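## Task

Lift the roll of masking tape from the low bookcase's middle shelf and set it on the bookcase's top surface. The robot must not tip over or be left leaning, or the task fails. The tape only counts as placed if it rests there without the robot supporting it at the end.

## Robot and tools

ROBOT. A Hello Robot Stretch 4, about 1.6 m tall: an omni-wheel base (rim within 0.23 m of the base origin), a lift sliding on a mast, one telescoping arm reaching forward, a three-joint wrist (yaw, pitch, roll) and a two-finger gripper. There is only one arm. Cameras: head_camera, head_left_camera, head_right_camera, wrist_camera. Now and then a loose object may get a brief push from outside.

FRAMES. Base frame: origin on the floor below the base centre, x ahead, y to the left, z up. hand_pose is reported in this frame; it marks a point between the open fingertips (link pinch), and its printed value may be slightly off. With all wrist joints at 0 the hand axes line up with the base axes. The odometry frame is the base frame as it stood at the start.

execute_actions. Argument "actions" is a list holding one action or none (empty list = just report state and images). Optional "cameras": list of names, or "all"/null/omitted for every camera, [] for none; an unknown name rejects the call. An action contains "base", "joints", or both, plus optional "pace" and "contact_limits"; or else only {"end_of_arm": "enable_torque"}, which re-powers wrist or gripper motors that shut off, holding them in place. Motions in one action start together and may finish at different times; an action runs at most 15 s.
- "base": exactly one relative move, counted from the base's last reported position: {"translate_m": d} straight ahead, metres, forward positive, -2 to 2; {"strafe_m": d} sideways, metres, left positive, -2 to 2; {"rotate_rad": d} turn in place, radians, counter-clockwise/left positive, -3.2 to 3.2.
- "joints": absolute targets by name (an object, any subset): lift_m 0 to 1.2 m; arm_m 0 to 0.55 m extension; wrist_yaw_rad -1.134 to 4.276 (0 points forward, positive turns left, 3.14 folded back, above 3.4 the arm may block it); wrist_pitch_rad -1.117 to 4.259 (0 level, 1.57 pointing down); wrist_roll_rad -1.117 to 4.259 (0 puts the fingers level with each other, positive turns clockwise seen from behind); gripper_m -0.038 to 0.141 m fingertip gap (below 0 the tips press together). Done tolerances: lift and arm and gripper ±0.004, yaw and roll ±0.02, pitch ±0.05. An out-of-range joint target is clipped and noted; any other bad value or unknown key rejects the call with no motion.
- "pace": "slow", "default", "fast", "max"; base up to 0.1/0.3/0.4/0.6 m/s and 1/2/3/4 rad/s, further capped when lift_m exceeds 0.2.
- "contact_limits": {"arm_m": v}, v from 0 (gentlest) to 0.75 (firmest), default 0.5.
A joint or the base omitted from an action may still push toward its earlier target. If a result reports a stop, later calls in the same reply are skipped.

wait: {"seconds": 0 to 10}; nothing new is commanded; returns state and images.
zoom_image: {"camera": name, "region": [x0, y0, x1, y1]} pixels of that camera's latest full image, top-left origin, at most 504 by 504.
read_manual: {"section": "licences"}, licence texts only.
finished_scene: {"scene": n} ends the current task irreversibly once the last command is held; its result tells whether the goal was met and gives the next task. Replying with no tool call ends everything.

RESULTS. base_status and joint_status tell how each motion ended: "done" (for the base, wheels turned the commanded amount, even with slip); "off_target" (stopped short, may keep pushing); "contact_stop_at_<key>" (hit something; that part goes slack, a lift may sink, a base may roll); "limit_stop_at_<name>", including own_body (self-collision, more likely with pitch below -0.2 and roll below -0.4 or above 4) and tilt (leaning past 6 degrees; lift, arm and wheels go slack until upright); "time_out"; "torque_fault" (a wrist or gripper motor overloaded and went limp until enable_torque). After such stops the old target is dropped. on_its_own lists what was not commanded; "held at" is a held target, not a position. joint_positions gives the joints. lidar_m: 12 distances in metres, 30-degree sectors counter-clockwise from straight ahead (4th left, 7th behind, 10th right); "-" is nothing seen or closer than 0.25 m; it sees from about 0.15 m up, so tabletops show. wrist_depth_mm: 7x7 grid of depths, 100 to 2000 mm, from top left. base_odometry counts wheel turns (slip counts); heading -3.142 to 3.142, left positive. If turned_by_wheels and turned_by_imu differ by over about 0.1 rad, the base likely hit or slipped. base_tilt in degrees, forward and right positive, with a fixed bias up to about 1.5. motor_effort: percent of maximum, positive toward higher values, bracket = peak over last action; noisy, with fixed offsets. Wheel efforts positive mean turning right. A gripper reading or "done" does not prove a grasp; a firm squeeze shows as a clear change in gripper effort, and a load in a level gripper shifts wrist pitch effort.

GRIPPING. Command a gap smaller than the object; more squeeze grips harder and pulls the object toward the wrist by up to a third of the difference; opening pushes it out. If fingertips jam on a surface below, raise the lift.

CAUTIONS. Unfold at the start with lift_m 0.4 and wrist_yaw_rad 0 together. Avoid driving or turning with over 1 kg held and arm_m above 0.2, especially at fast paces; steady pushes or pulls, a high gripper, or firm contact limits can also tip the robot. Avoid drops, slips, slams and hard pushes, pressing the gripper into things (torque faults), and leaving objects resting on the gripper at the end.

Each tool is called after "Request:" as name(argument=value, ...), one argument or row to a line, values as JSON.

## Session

Request:
execute_actions(
  actions=[],
)

Scene clock: 0.00 s.
base_odometry: x=+0.000 y=+0.000 heading=+0.000 (m, m, rad; odometry frame)
turned_by_wheels: +0.000 (rad since the last result)
turned_by_imu: +0.000 (rad since the last result)
base_tilt: forward=+0.1 right=+0.4 (deg)
lidar_m: 0.66 0.67 1.32 2.22 2.68 3.52 3.87 1.41 0.97 0.85 0.91 0.70
base_status: not commanded
joint_positions: lift_m=+0.145 arm_m=+0.002 wrist_yaw_rad=+3.118 wrist_pitch_rad=+0.000 wrist_roll_rad=+0.003 gripper_m=+0.057
joint_status: not commanded
motor_effort: lift_m=+17 arm_m=+0 wrist_yaw_rad=-1 wrist_pitch_rad=-7 wrist_roll_rad=-3 gripper_m=-3 wheel_0=+0 wheel_1=+0 wheel_2=+1 (%)
hand_pose: x=-0.1138 y=+0.0943 z=+0.3231 quat_wxyz=(+0.012, +0.000, +0.001, +1.000) (m; base frame)
wrist_depth_mm: - 137 - - - - - / - 126 239 - - - - / - 136 211 - - - - / 135 153 - - - - - / 1618 - - - - - - / 1025 1060 931 1098 201 1229 1336 / 732 732 809 - 809 820 878
pictures: head_camera, head_left_camera, head_right_camera, wrist_camera
Images, in order (width x height): head_camera 420x560, head_left_camera 420x672, head_right_camera 420x672, wrist_camera 616x392.

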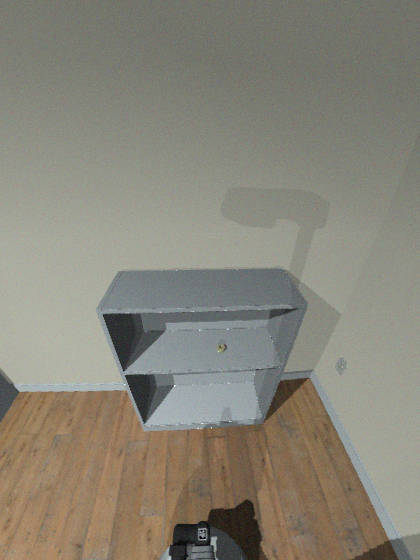

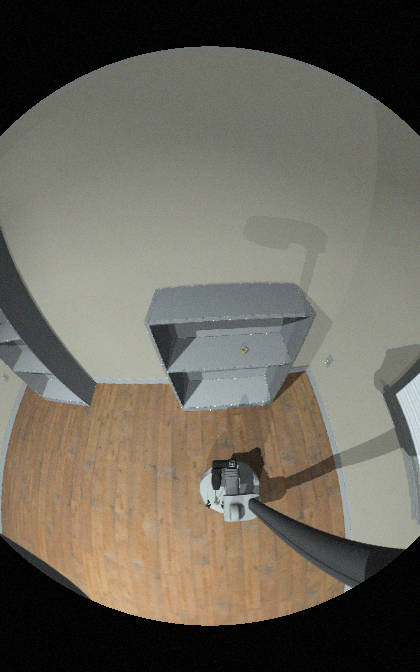

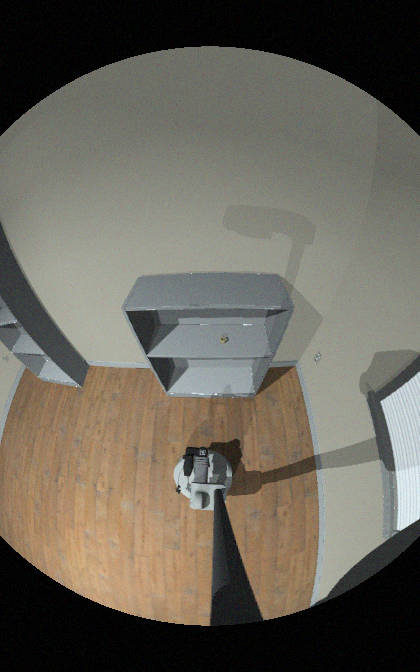

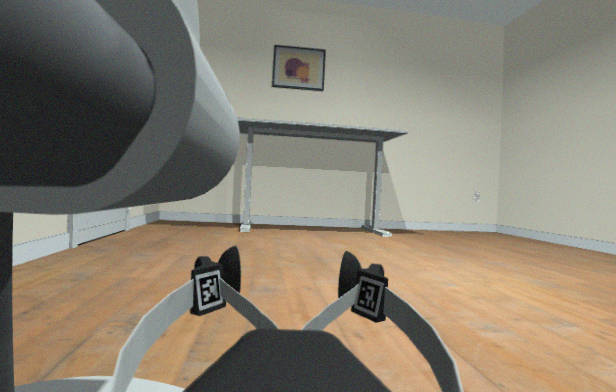

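Request:
execute_actions(
  actions=[
    {"joints":{"lift_m":0.76,"wrist_yaw_rad":0,"gripper_m":0.11},"pace":"fast"},
  ],
  cameras=["wrist_camera"],
)

Request:
execute_actions(
  actions=[
    {"joints":{"wrist_pitch_rad":0.6,"arm_m":0.18},"pace":"fast"},
  ],
  cameras=["head_camera","wrist_camera"],
)

Scene clock: 2.83 s.
base_odometry: x=+0.000 y=+0.000 heading=+0.000 (m, m, rad; odometry frame)
turned_by_wheels: +0.000 (rad since the last result)
turned_by_imu: +0.001 (rad since the last result)
base_tilt: forward=+0.1 right=+0.3 (deg)
lidar_m: 0.65 0.66 1.34 2.22 2.69 3.52 3.85 1.45 0.97 0.88 0.93 0.70
base_status: not commanded
joint_positions: lift_m=+0.760 arm_m=+0.002 wrist_yaw_rad=+0.000 wrist_pitch_rad=+0.000 wrist_roll_rad=+0.003 gripper_m=+0.110
joint_status: all done
motor_effort: lift_m=+20(20) arm_m=+0(0) wrist_yaw_rad=-3(9) wrist_pitch_rad=-7(8) wrist_roll_rad=-3(1) gripper_m=-2(2) wheel_0=+0(0) wheel_1=+0(0) wheel_2=+1(1) (%)
hand_pose: x=+0.4610 y=-0.0873 z=+0.9380 quat_wxyz=(+1.000, +0.001, +0.000, +0.000) (m; base frame)
wrist_depth_mm: 715 741 759 768 788 820 831 / 715 741 759 788 798 820 842 / 634 634 564 715 615 809 831 / 676 707 715 715 750 569 842 / 691 707 715 732 741 559 854 / 691 707 715 723 220 564 854 / 603 621 676 - 707 535 878
pictures: wrist_camera
Images, in order (width x height): wrist_camera 616x392.

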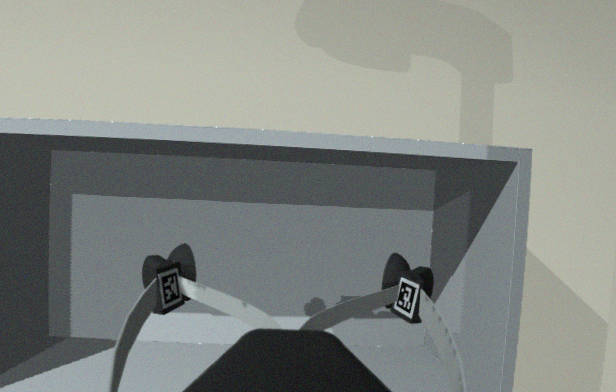

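Scene clock: 4.20 s.
base_odometry: x=+0.000 y=+0.000 heading=+0.000 (m, m, rad; odometry frame)
turned_by_wheels: +0.000 (rad since the last result)
turned_by_imu: +0.000 (rad since the last result)
base_tilt: forward=+0.1 right=+0.4 (deg)
lidar_m: 0.64 0.68 1.31 2.22 2.67 3.50 3.85 1.45 0.97 0.90 0.88 0.68
base_status: not commanded
joint_positions: lift_m=+0.760 arm_m=+0.179 wrist_yaw_rad=+0.000 wrist_pitch_rad=+0.602 wrist_roll_rad=+0.003 gripper_m=+0.110
joint_status: all done
motor_effort: lift_m=+20(20) arm_m=+7(6) wrist_yaw_rad=-2(2) wrist_pitch_rad=-5(3) wrist_roll_rad=-3(3) gripper_m=-1(2) wheel_0=+0(0) wheel_1=+0(1) wheel_2=+1(1) (%)
hand_pose: x=+0.5874 y=-0.0874 z=+0.7747 quat_wxyz=(+0.955, +0.001, +0.296, +0.000) (m; base frame)
wrist_depth_mm: 473 480 488 488 496 496 413 / 512 517 525 535 544 535 415 / 535 549 559 569 574 564 413 / 430 442 455 455 480 492 413 / 370 375 377 387 392 402 410 / 715 788 798 798 219 554 960 / 707 866 891 - 866 559 1008
pictures: head_camera, wrist_camera
Images, in order (width x height): head_camera 420x560, wrist_camera 616x392.

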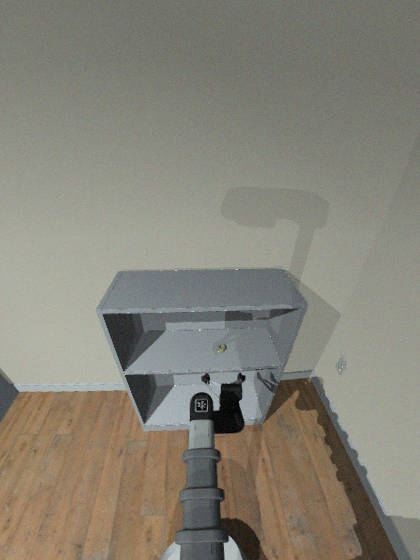

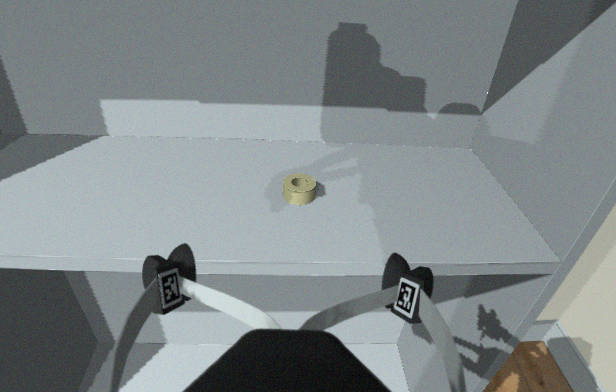

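Request:
execute_actions(
  actions=[
    {"base":{"strafe_m":-0.008},"joints":{"lift_m":0.715,"arm_m":0.39},"contact_limits":{"arm_m":0.15}},
  ],
  cameras=["wrist_camera"],
)

Scene clock: 6.17 s.
base_odometry: x=+0.000 y=-0.008 heading=+0.000 (m, m, rad; odometry frame)
turned_by_wheels: +0.000 (rad since the last result)
turned_by_imu: +0.001 (rad since the last result)
base_tilt: forward=+0.0 right=+0.4 (deg)
lidar_m: 0.65 0.69 1.34 2.24 2.69 3.51 3.86 1.43 0.97 0.87 0.93 0.70
base_status: done
joint_positions: lift_m=+0.715 arm_m=+0.389 wrist_yaw_rad=+0.000 wrist_pitch_rad=+0.602 wrist_roll_rad=+0.003 gripper_m=+0.110
joint_status: all done
motor_effort: lift_m=+15(24) arm_m=+8(6) wrist_yaw_rad=-2(2) wrist_pitch_rad=-5(5) wrist_roll_rad=-3(0) gripper_m=-1(1) wheel_0=-1(9) wheel_1=+1(8) wheel_2=+0(2) (%)
contact_limits: arm_m 0.15
hand_pose: x=+0.7973 y=-0.0874 z=+0.7301 quat_wxyz=(+0.955, +0.001, +0.296, +0.000) (m; base frame)
wrist_depth_mm: 282 286 290 291 300 300 304 / 306 310 317 319 322 329 330 / 338 342 347 353 355 366 366 / 355 359 370 375 379 389 384 / 297 303 310 317 327 332 340 / 253 247 250 253 220 281 283 / 223 225 235 - 245 242 247
pictures: wrist_camera
Images, in order (width x height): wrist_camera 616x392.

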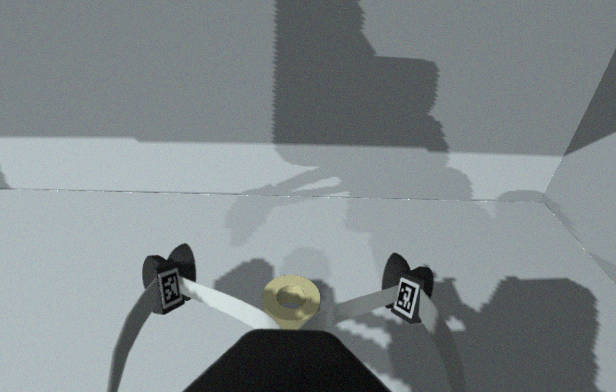

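Request:
execute_actions(
  actions=[
    {"joints":{"lift_m":0.685,"arm_m":0.402,"gripper_m":0.07}},
  ],
  cameras=["wrist_camera"],
)

Scene clock: 7.77 s.
base_odometry: x=+0.000 y=-0.008 heading=+0.000 (m, m, rad; odometry frame)
turned_by_wheels: +0.000 (rad since the last result)
turned_by_imu: +0.001 (rad since the last result)
base_tilt: forward=+0.1 right=+0.4 (deg)
lidar_m: 0.65 0.68 1.34 2.23 2.69 3.51 3.84 1.42 0.97 0.89 0.90 0.69
base_status: not commanded
joint_positions: lift_m=+0.685 arm_m=+0.401 wrist_yaw_rad=+0.000 wrist_pitch_rad=+0.602 wrist_roll_rad=+0.003 gripper_m=+0.070
joint_status: all done
motor_effort: lift_m=+15(14) arm_m=+8(9) wrist_yaw_rad=-1(1) wrist_pitch_rad=-5(6) wrist_roll_rad=-1(1) gripper_m=-3(2) wheel_0=-1(1) wheel_1=+1(1) wheel_2=+0(0) (%)
hand_pose: x=+0.8093 y=-0.0874 z=+0.7001 quat_wxyz=(+0.955, +0.001, +0.296, +0.000) (m; base frame)
wrist_depth_mm: 271 276 281 282 287 289 293 / 294 297 301 310 310 314 317 / 324 330 334 342 342 347 349 / 307 315 327 338 343 353 364 / 258 263 268 277 282 290 294 / 220 222 216 218 218 242 246 / 193 196 203 - 208 211 213
pictures: wrist_camera
Images, in order (width x height): wrist_camera 616x392.

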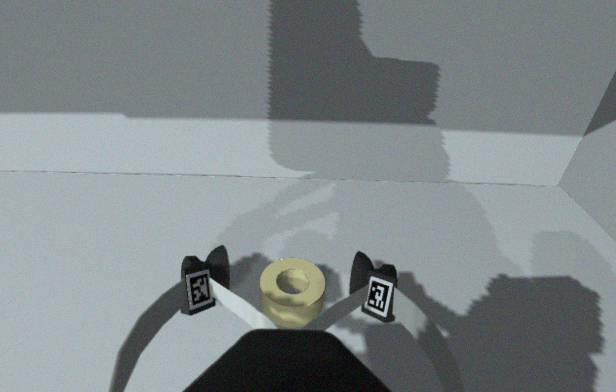

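Request:
execute_actions(
  actions=[
    {"joints":{"lift_m":0.679,"gripper_m":0.01}},
  ],
  cameras=["wrist_camera"],
)

Request:
execute_actions(
  actions=[
    {"joints":{"lift_m":0.71}},
  ],
  cameras=["wrist_camera"],
)

Scene clock: 9.33 s.
base_odometry: x=+0.000 y=-0.008 heading=+0.000 (m, m, rad; odometry frame)
turned_by_wheels: +0.000 (rad since the last result)
turned_by_imu: +0.001 (rad since the last result)
base_tilt: forward=+0.1 right=+0.4 (deg)
lidar_m: 0.64 0.68 1.31 2.24 2.69 3.53 3.86 1.42 0.96 0.88 0.91 0.67
base_status: not commanded
joint_positions: lift_m=+0.679 arm_m=+0.401 wrist_yaw_rad=+0.000 wrist_pitch_rad=+0.601 wrist_roll_rad=+0.003 gripper_m=+0.010
joint_status: all done
motor_effort: lift_m=+14(19) arm_m=+8(8) wrist_yaw_rad=-1(0) wrist_pitch_rad=-3(14) wrist_roll_rad=-2(4) gripper_m=-16(18) wheel_0=-1(1) wheel_1=+2(1) wheel_2=+0(0) (%)
hand_pose: x=+0.8095 y=-0.0874 z=+0.6944 quat_wxyz=(+0.955, +0.001, +0.296, +0.000) (m; base frame)
wrist_depth_mm: 271 276 279 281 286 289 293 / 294 298 303 307 312 314 317 / 324 329 334 338 343 347 351 / 298 307 315 327 336 343 355 / 250 256 263 268 274 281 285 / 213 211 205 208 189 237 237 / 187 190 198 - 202 204 206
pictures: wrist_camera
Images, in order (width x height): wrist_camera 616x392.

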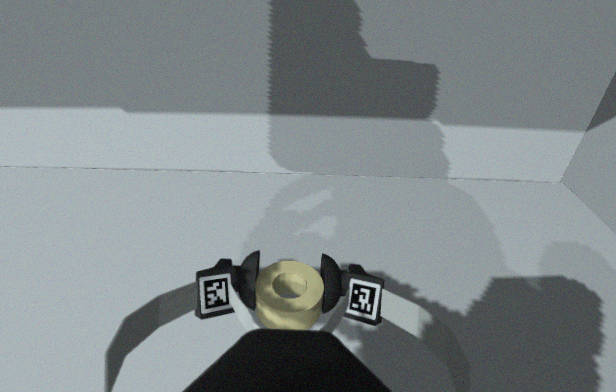

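Scene clock: 10.27 s.
base_odometry: x=+0.000 y=-0.008 heading=+0.000 (m, m, rad; odometry frame)
turned_by_wheels: +0.000 (rad since the last result)
turned_by_imu: +0.000 (rad since the last result)
base_tilt: forward=+0.1 right=+0.4 (deg)
lidar_m: 0.64 0.66 1.34 2.26 2.69 3.51 3.86 1.41 0.95 0.86 0.92 0.69
base_status: not commanded
joint_positions: lift_m=+0.710 arm_m=+0.401 wrist_yaw_rad=+0.000 wrist_pitch_rad=+0.602 wrist_roll_rad=+0.003 gripper_m=+0.010
joint_status: all done
motor_effort: lift_m=+20(21) arm_m=+8(7) wrist_yaw_rad=-1(2) wrist_pitch_rad=-4(5) wrist_roll_rad=+0(3) gripper_m=-18(18) wheel_0=-1(1) wheel_1=+1(2) wheel_2=+0(0) (%)
hand_pose: x=+0.8094 y=-0.0874 z=+0.7247 quat_wxyz=(+0.955, +0.001, +0.296, +0.000) (m; base frame)
wrist_depth_mm: 270 276 279 282 286 289 294 / 293 297 304 309 310 315 315 / 325 330 334 340 342 347 355 / 343 349 357 362 370 382 375 / 290 297 300 314 317 325 330 / 248 243 205 208 189 273 277 / 217 221 229 - 234 236 241
pictures: wrist_camera
Images, in order (width x height): wrist_camera 616x392.

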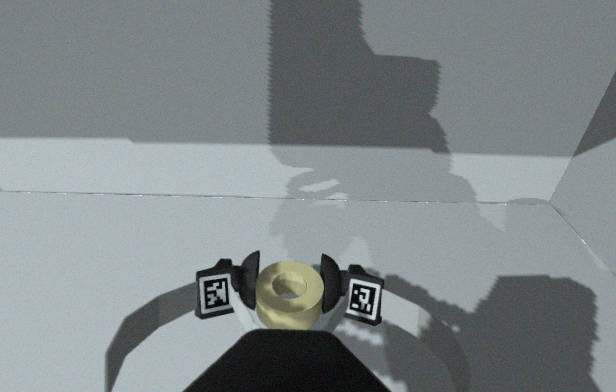

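Request:
execute_actions(
  actions=[
    {"joints":{"arm_m":0.19},"pace":"fast"},
  ],
  cameras=[],
)

Request:
execute_actions(
  actions=[
    {"joints":{"lift_m":1.095},"pace":"fast"},
  ],
  cameras=["wrist_camera"],
)

Scene clock: 11.93 s.
base_odometry: x=+0.000 y=-0.008 heading=+0.000 (m, m, rad; odometry frame)
turned_by_wheels: +0.000 (rad since the last result)
turned_by_imu: +0.001 (rad since the last result)
base_tilt: forward=+0.1 right=+0.3 (deg)
lidar_m: 0.64 0.68 1.33 2.22 2.65 3.52 3.84 1.40 0.96 0.85 0.91 0.68
base_status: not commanded
joint_positions: lift_m=+0.710 arm_m=+0.191 wrist_yaw_rad=+0.000 wrist_pitch_rad=+0.602 wrist_roll_rad=+0.003 gripper_m=+0.010
joint_status: all done
motor_effort: lift_m=+20(20) arm_m=-8(6) wrist_yaw_rad=-1(2) wrist_pitch_rad=-6(7) wrist_roll_rad=-2(1) gripper_m=-18(18) wheel_0=-1(1) wheel_1=+1(2) wheel_2=+0(0) (%)
hand_pose: x=+0.6000 y=-0.0875 z=+0.7246 quat_wxyz=(+0.955, +0.001, +0.297, +0.000) (m; base frame)
wrist_depth_mm: 452 462 477 480 484 484 399 / 500 500 517 521 525 517 407 / 436 449 462 480 500 488 404 / 347 359 370 377 389 397 392 / 640 691 330 338 715 477 389 / 741 759 206 208 189 539 946 / 723 798 842 - 854 535 976
pictures: none
No camera images: the call's "cameras" was empty. Leave "cameras" out to get every camera's image.

Scene clock: 13.97 s.
base_odometry: x=+0.000 y=-0.008 heading=+0.000 (m, m, rad; odometry frame)
turned_by_wheels: +0.000 (rad since the last result)
turned_by_imu: +0.001 (rad since the last result)
base_tilt: forward=+0.1 right=+0.4 (deg)
lidar_m: 0.64 0.68 1.31 2.23 2.66 3.52 3.83 1.44 0.95 0.88 0.92 0.71
base_status: not commanded
joint_positions: lift_m=+1.095 arm_m=+0.191 wrist_yaw_rad=+0.000 wrist_pitch_rad=+0.602 wrist_roll_rad=+0.003 gripper_m=+0.010
joint_status: all done
motor_effort: lift_m=+19(21) arm_m=-8(8) wrist_yaw_rad=-1(2) wrist_pitch_rad=-6(4) wrist_roll_rad=-2(2) gripper_m=-19(19) wheel_0=-1(1) wheel_1=+1(1) wheel_2=+0(0) (%)
hand_pose: x=+0.6000 y=-0.0875 z=+1.1097 quat_wxyz=(+0.955, +0.001, +0.297, +0.000) (m; base frame)
wrist_depth_mm: 496 508 521 521 530 544 549 / 535 539 564 574 591 591 603 / 439 452 469 480 496 521 668 / 349 359 373 379 389 404 452 / 640 699 332 338 732 480 387 / 661 676 206 207 189 530 960 / 603 615 634 - 647 535 1025
pictures: wrist_camera
Images, in order (width x height): wrist_camera 616x392.

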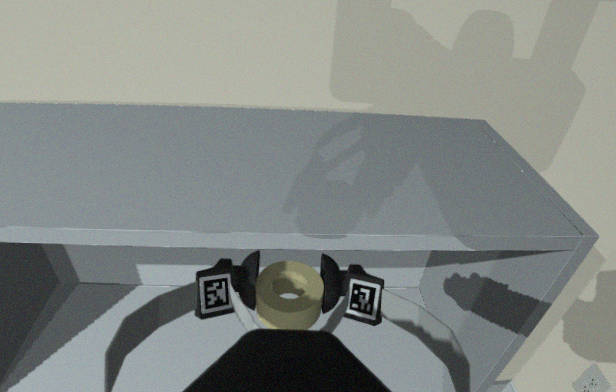

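The depths match, so the top is 0.384 m above the shelf.

Request:
execute_actions(
  actions=[
    {"joints":{"arm_m":0.39},"pace":"fast"},
  ],
  cameras=[],
)

Request:
execute_actions(
  actions=[
    {"joints":{"lift_m":1.065}},
  ],
  cameras=[],
)

Request:
execute_actions(
  actions=[
    {"joints":{"gripper_m":0.08}},
  ],
  cameras=["wrist_camera"],
)

Scene clock: 15.57 s.
base_odometry: x=+0.000 y=-0.008 heading=+0.000 (m, m, rad; odometry frame)
turned_by_wheels: +0.000 (rad since the last result)
turned_by_imu: +0.001 (rad since the last result)
base_tilt: forward=+0.1 right=+0.4 (deg)
lidar_m: 0.64 0.68 1.34 2.23 2.70 3.49 3.85 1.41 0.95 0.85 0.90 0.73
base_status: not commanded
joint_positions: lift_m=+1.095 arm_m=+0.389 wrist_yaw_rad=+0.000 wrist_pitch_rad=+0.602 wrist_roll_rad=+0.003 gripper_m=+0.010
joint_status: all done
motor_effort: lift_m=+19(19) arm_m=+8(5) wrist_yaw_rad=-2(1) wrist_pitch_rad=-6(6) wrist_roll_rad=-5(1) gripper_m=-16(17) wheel_0=-1(1) wheel_1=+2(2) wheel_2=+0(0) (%)
hand_pose: x=+0.7973 y=-0.0874 z=+1.1097 quat_wxyz=(+0.955, +0.001, +0.296, +0.000) (m; base frame)
wrist_depth_mm: 325 332 338 342 347 353 355 / 355 359 366 373 379 384 387 / 392 397 402 410 421 424 430 / 351 357 370 377 389 402 462 / 291 297 306 310 320 329 332 / 248 245 205 208 189 273 278 / 218 221 229 - 236 236 241
pictures: none
No camera images: the call's "cameras" was empty. Leave "cameras" out to get every camera's image.

Scene clock: 16.50 s.
base_odometry: x=+0.000 y=-0.008 heading=+0.000 (m, m, rad; odometry frame)
turned_by_wheels: +0.000 (rad since the last result)
turned_by_imu: +0.000 (rad since the last result)
base_tilt: forward=+0.0 right=+0.4 (deg)
lidar_m: 0.64 0.67 1.32 2.24 2.69 3.53 3.83 1.40 0.96 0.86 0.90 0.72
base_status: not commanded
joint_positions: lift_m=+1.065 arm_m=+0.389 wrist_yaw_rad=+0.000 wrist_pitch_rad=+0.602 wrist_roll_rad=+0.003 gripper_m=+0.010
joint_status: all done
motor_effort: lift_m=+15(18) arm_m=+8(8) wrist_yaw_rad=-2(2) wrist_pitch_rad=-6(5) wrist_roll_rad=-4(3) gripper_m=-17(18) wheel_0=-1(1) wheel_1=+1(2) wheel_2=+0(0) (%)
hand_pose: x=+0.7973 y=-0.0874 z=+1.0801 quat_wxyz=(+0.955, +0.001, +0.296, +0.000) (m; base frame)
wrist_depth_mm: 327 329 338 340 349 351 355 / 353 364 368 373 379 387 387 / 377 389 394 404 413 430 433 / 303 312 319 329 338 343 355 / 252 255 263 271 277 281 287 / 214 211 205 208 189 237 240 / 189 191 198 - 204 205 210
pictures: none
No camera images: the call's "cameras" was empty. Leave "cameras" out to get every camera's image.

Scene clock: 18.00 s.
base_odometry: x=+0.000 y=-0.008 heading=+0.000 (m, m, rad; odometry frame)
turned_by_wheels: +0.000 (rad since the last result)
turned_by_imu: +0.001 (rad since the last result)
base_tilt: forward=+0.0 right=+0.4 (deg)
lidar_m: 0.66 0.68 1.35 2.22 2.69 3.52 3.85 1.41 0.99 0.85 0.88 0.71
base_status: not commanded
joint_positions: lift_m=+1.065 arm_m=+0.389 wrist_yaw_rad=+0.000 wrist_pitch_rad=+0.598 wrist_roll_rad=+0.003 gripper_m=+0.080
joint_status: all done
motor_effort: lift_m=+15(15) arm_m=+8(7) wrist_yaw_rad=-1(2) wrist_pitch_rad=+7(8) wrist_roll_rad=-2(3) gripper_m=+1(17) wheel_0=-1(1) wheel_1=+2(2) wheel_2=+0(0) (%)
hand_pose: x=+0.7980 y=-0.0874 z=+1.0811 quat_wxyz=(+0.956, +0.001, +0.294, +0.000) (m; base frame)
wrist_depth_mm: 327 330 336 340 349 349 357 / 351 362 368 373 379 384 384 / 382 387 397 410 418 421 427 / 306 317 325 336 343 353 366 / 256 263 266 274 282 287 293 / 217 216 215 213 204 242 245 / 191 193 202 - 206 208 213
pictures: wrist_camera
Images, in order (width x height): wrist_camera 616x392.

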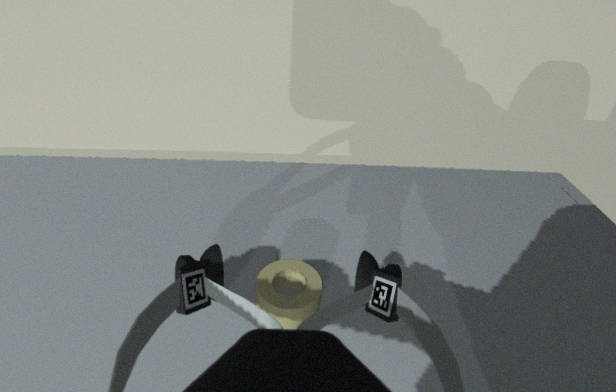

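Request:
execute_actions(
  actions=[
    {"joints":{"lift_m":1.085},"pace":"fast"},
  ],
  cameras=[],
)

Request:
finished_scene(
  scene=2,
)

Scene clock: 18.83 s.
base_odometry: x=+0.000 y=-0.008 heading=+0.000 (m, m, rad; odometry frame)
turned_by_wheels: +0.000 (rad since the last result)
turned_by_imu: +0.000 (rad since the last result)
base_tilt: forward=+0.1 right=+0.4 (deg)
lidar_m: 0.65 0.67 1.34 2.25 2.68 3.51 3.84 1.42 0.97 0.87 0.90 0.70
base_status: not commanded
joint_positions: lift_m=+1.085 arm_m=+0.389 wrist_yaw_rad=+0.000 wrist_pitch_rad=+0.602 wrist_roll_rad=+0.003 gripper_m=+0.080
joint_status: all done
motor_effort: lift_m=+19(18) arm_m=+8(8) wrist_yaw_rad=-1(1) wrist_pitch_rad=-5(8) wrist_roll_rad=-3(4) gripper_m=-2(2) wheel_0=-1(1) wheel_1=+1(1) wheel_2=+0(0) (%)
hand_pose: x=+0.7974 y=-0.0874 z=+1.0998 quat_wxyz=(+0.955, +0.001, +0.296, +0.000) (m; base frame)
wrist_depth_mm: 327 332 340 342 351 349 355 / 351 359 368 373 379 387 387 / 389 399 402 410 418 424 433 / 334 342 353 362 373 382 392 / 277 285 291 300 304 312 319 / 237 234 232 242 205 262 265 / 208 212 220 - 224 228 231
pictures: none
No camera images: the call's "cameras" was empty. Leave "cameras" out to get every camera's image.

The scene is finished: the task was done.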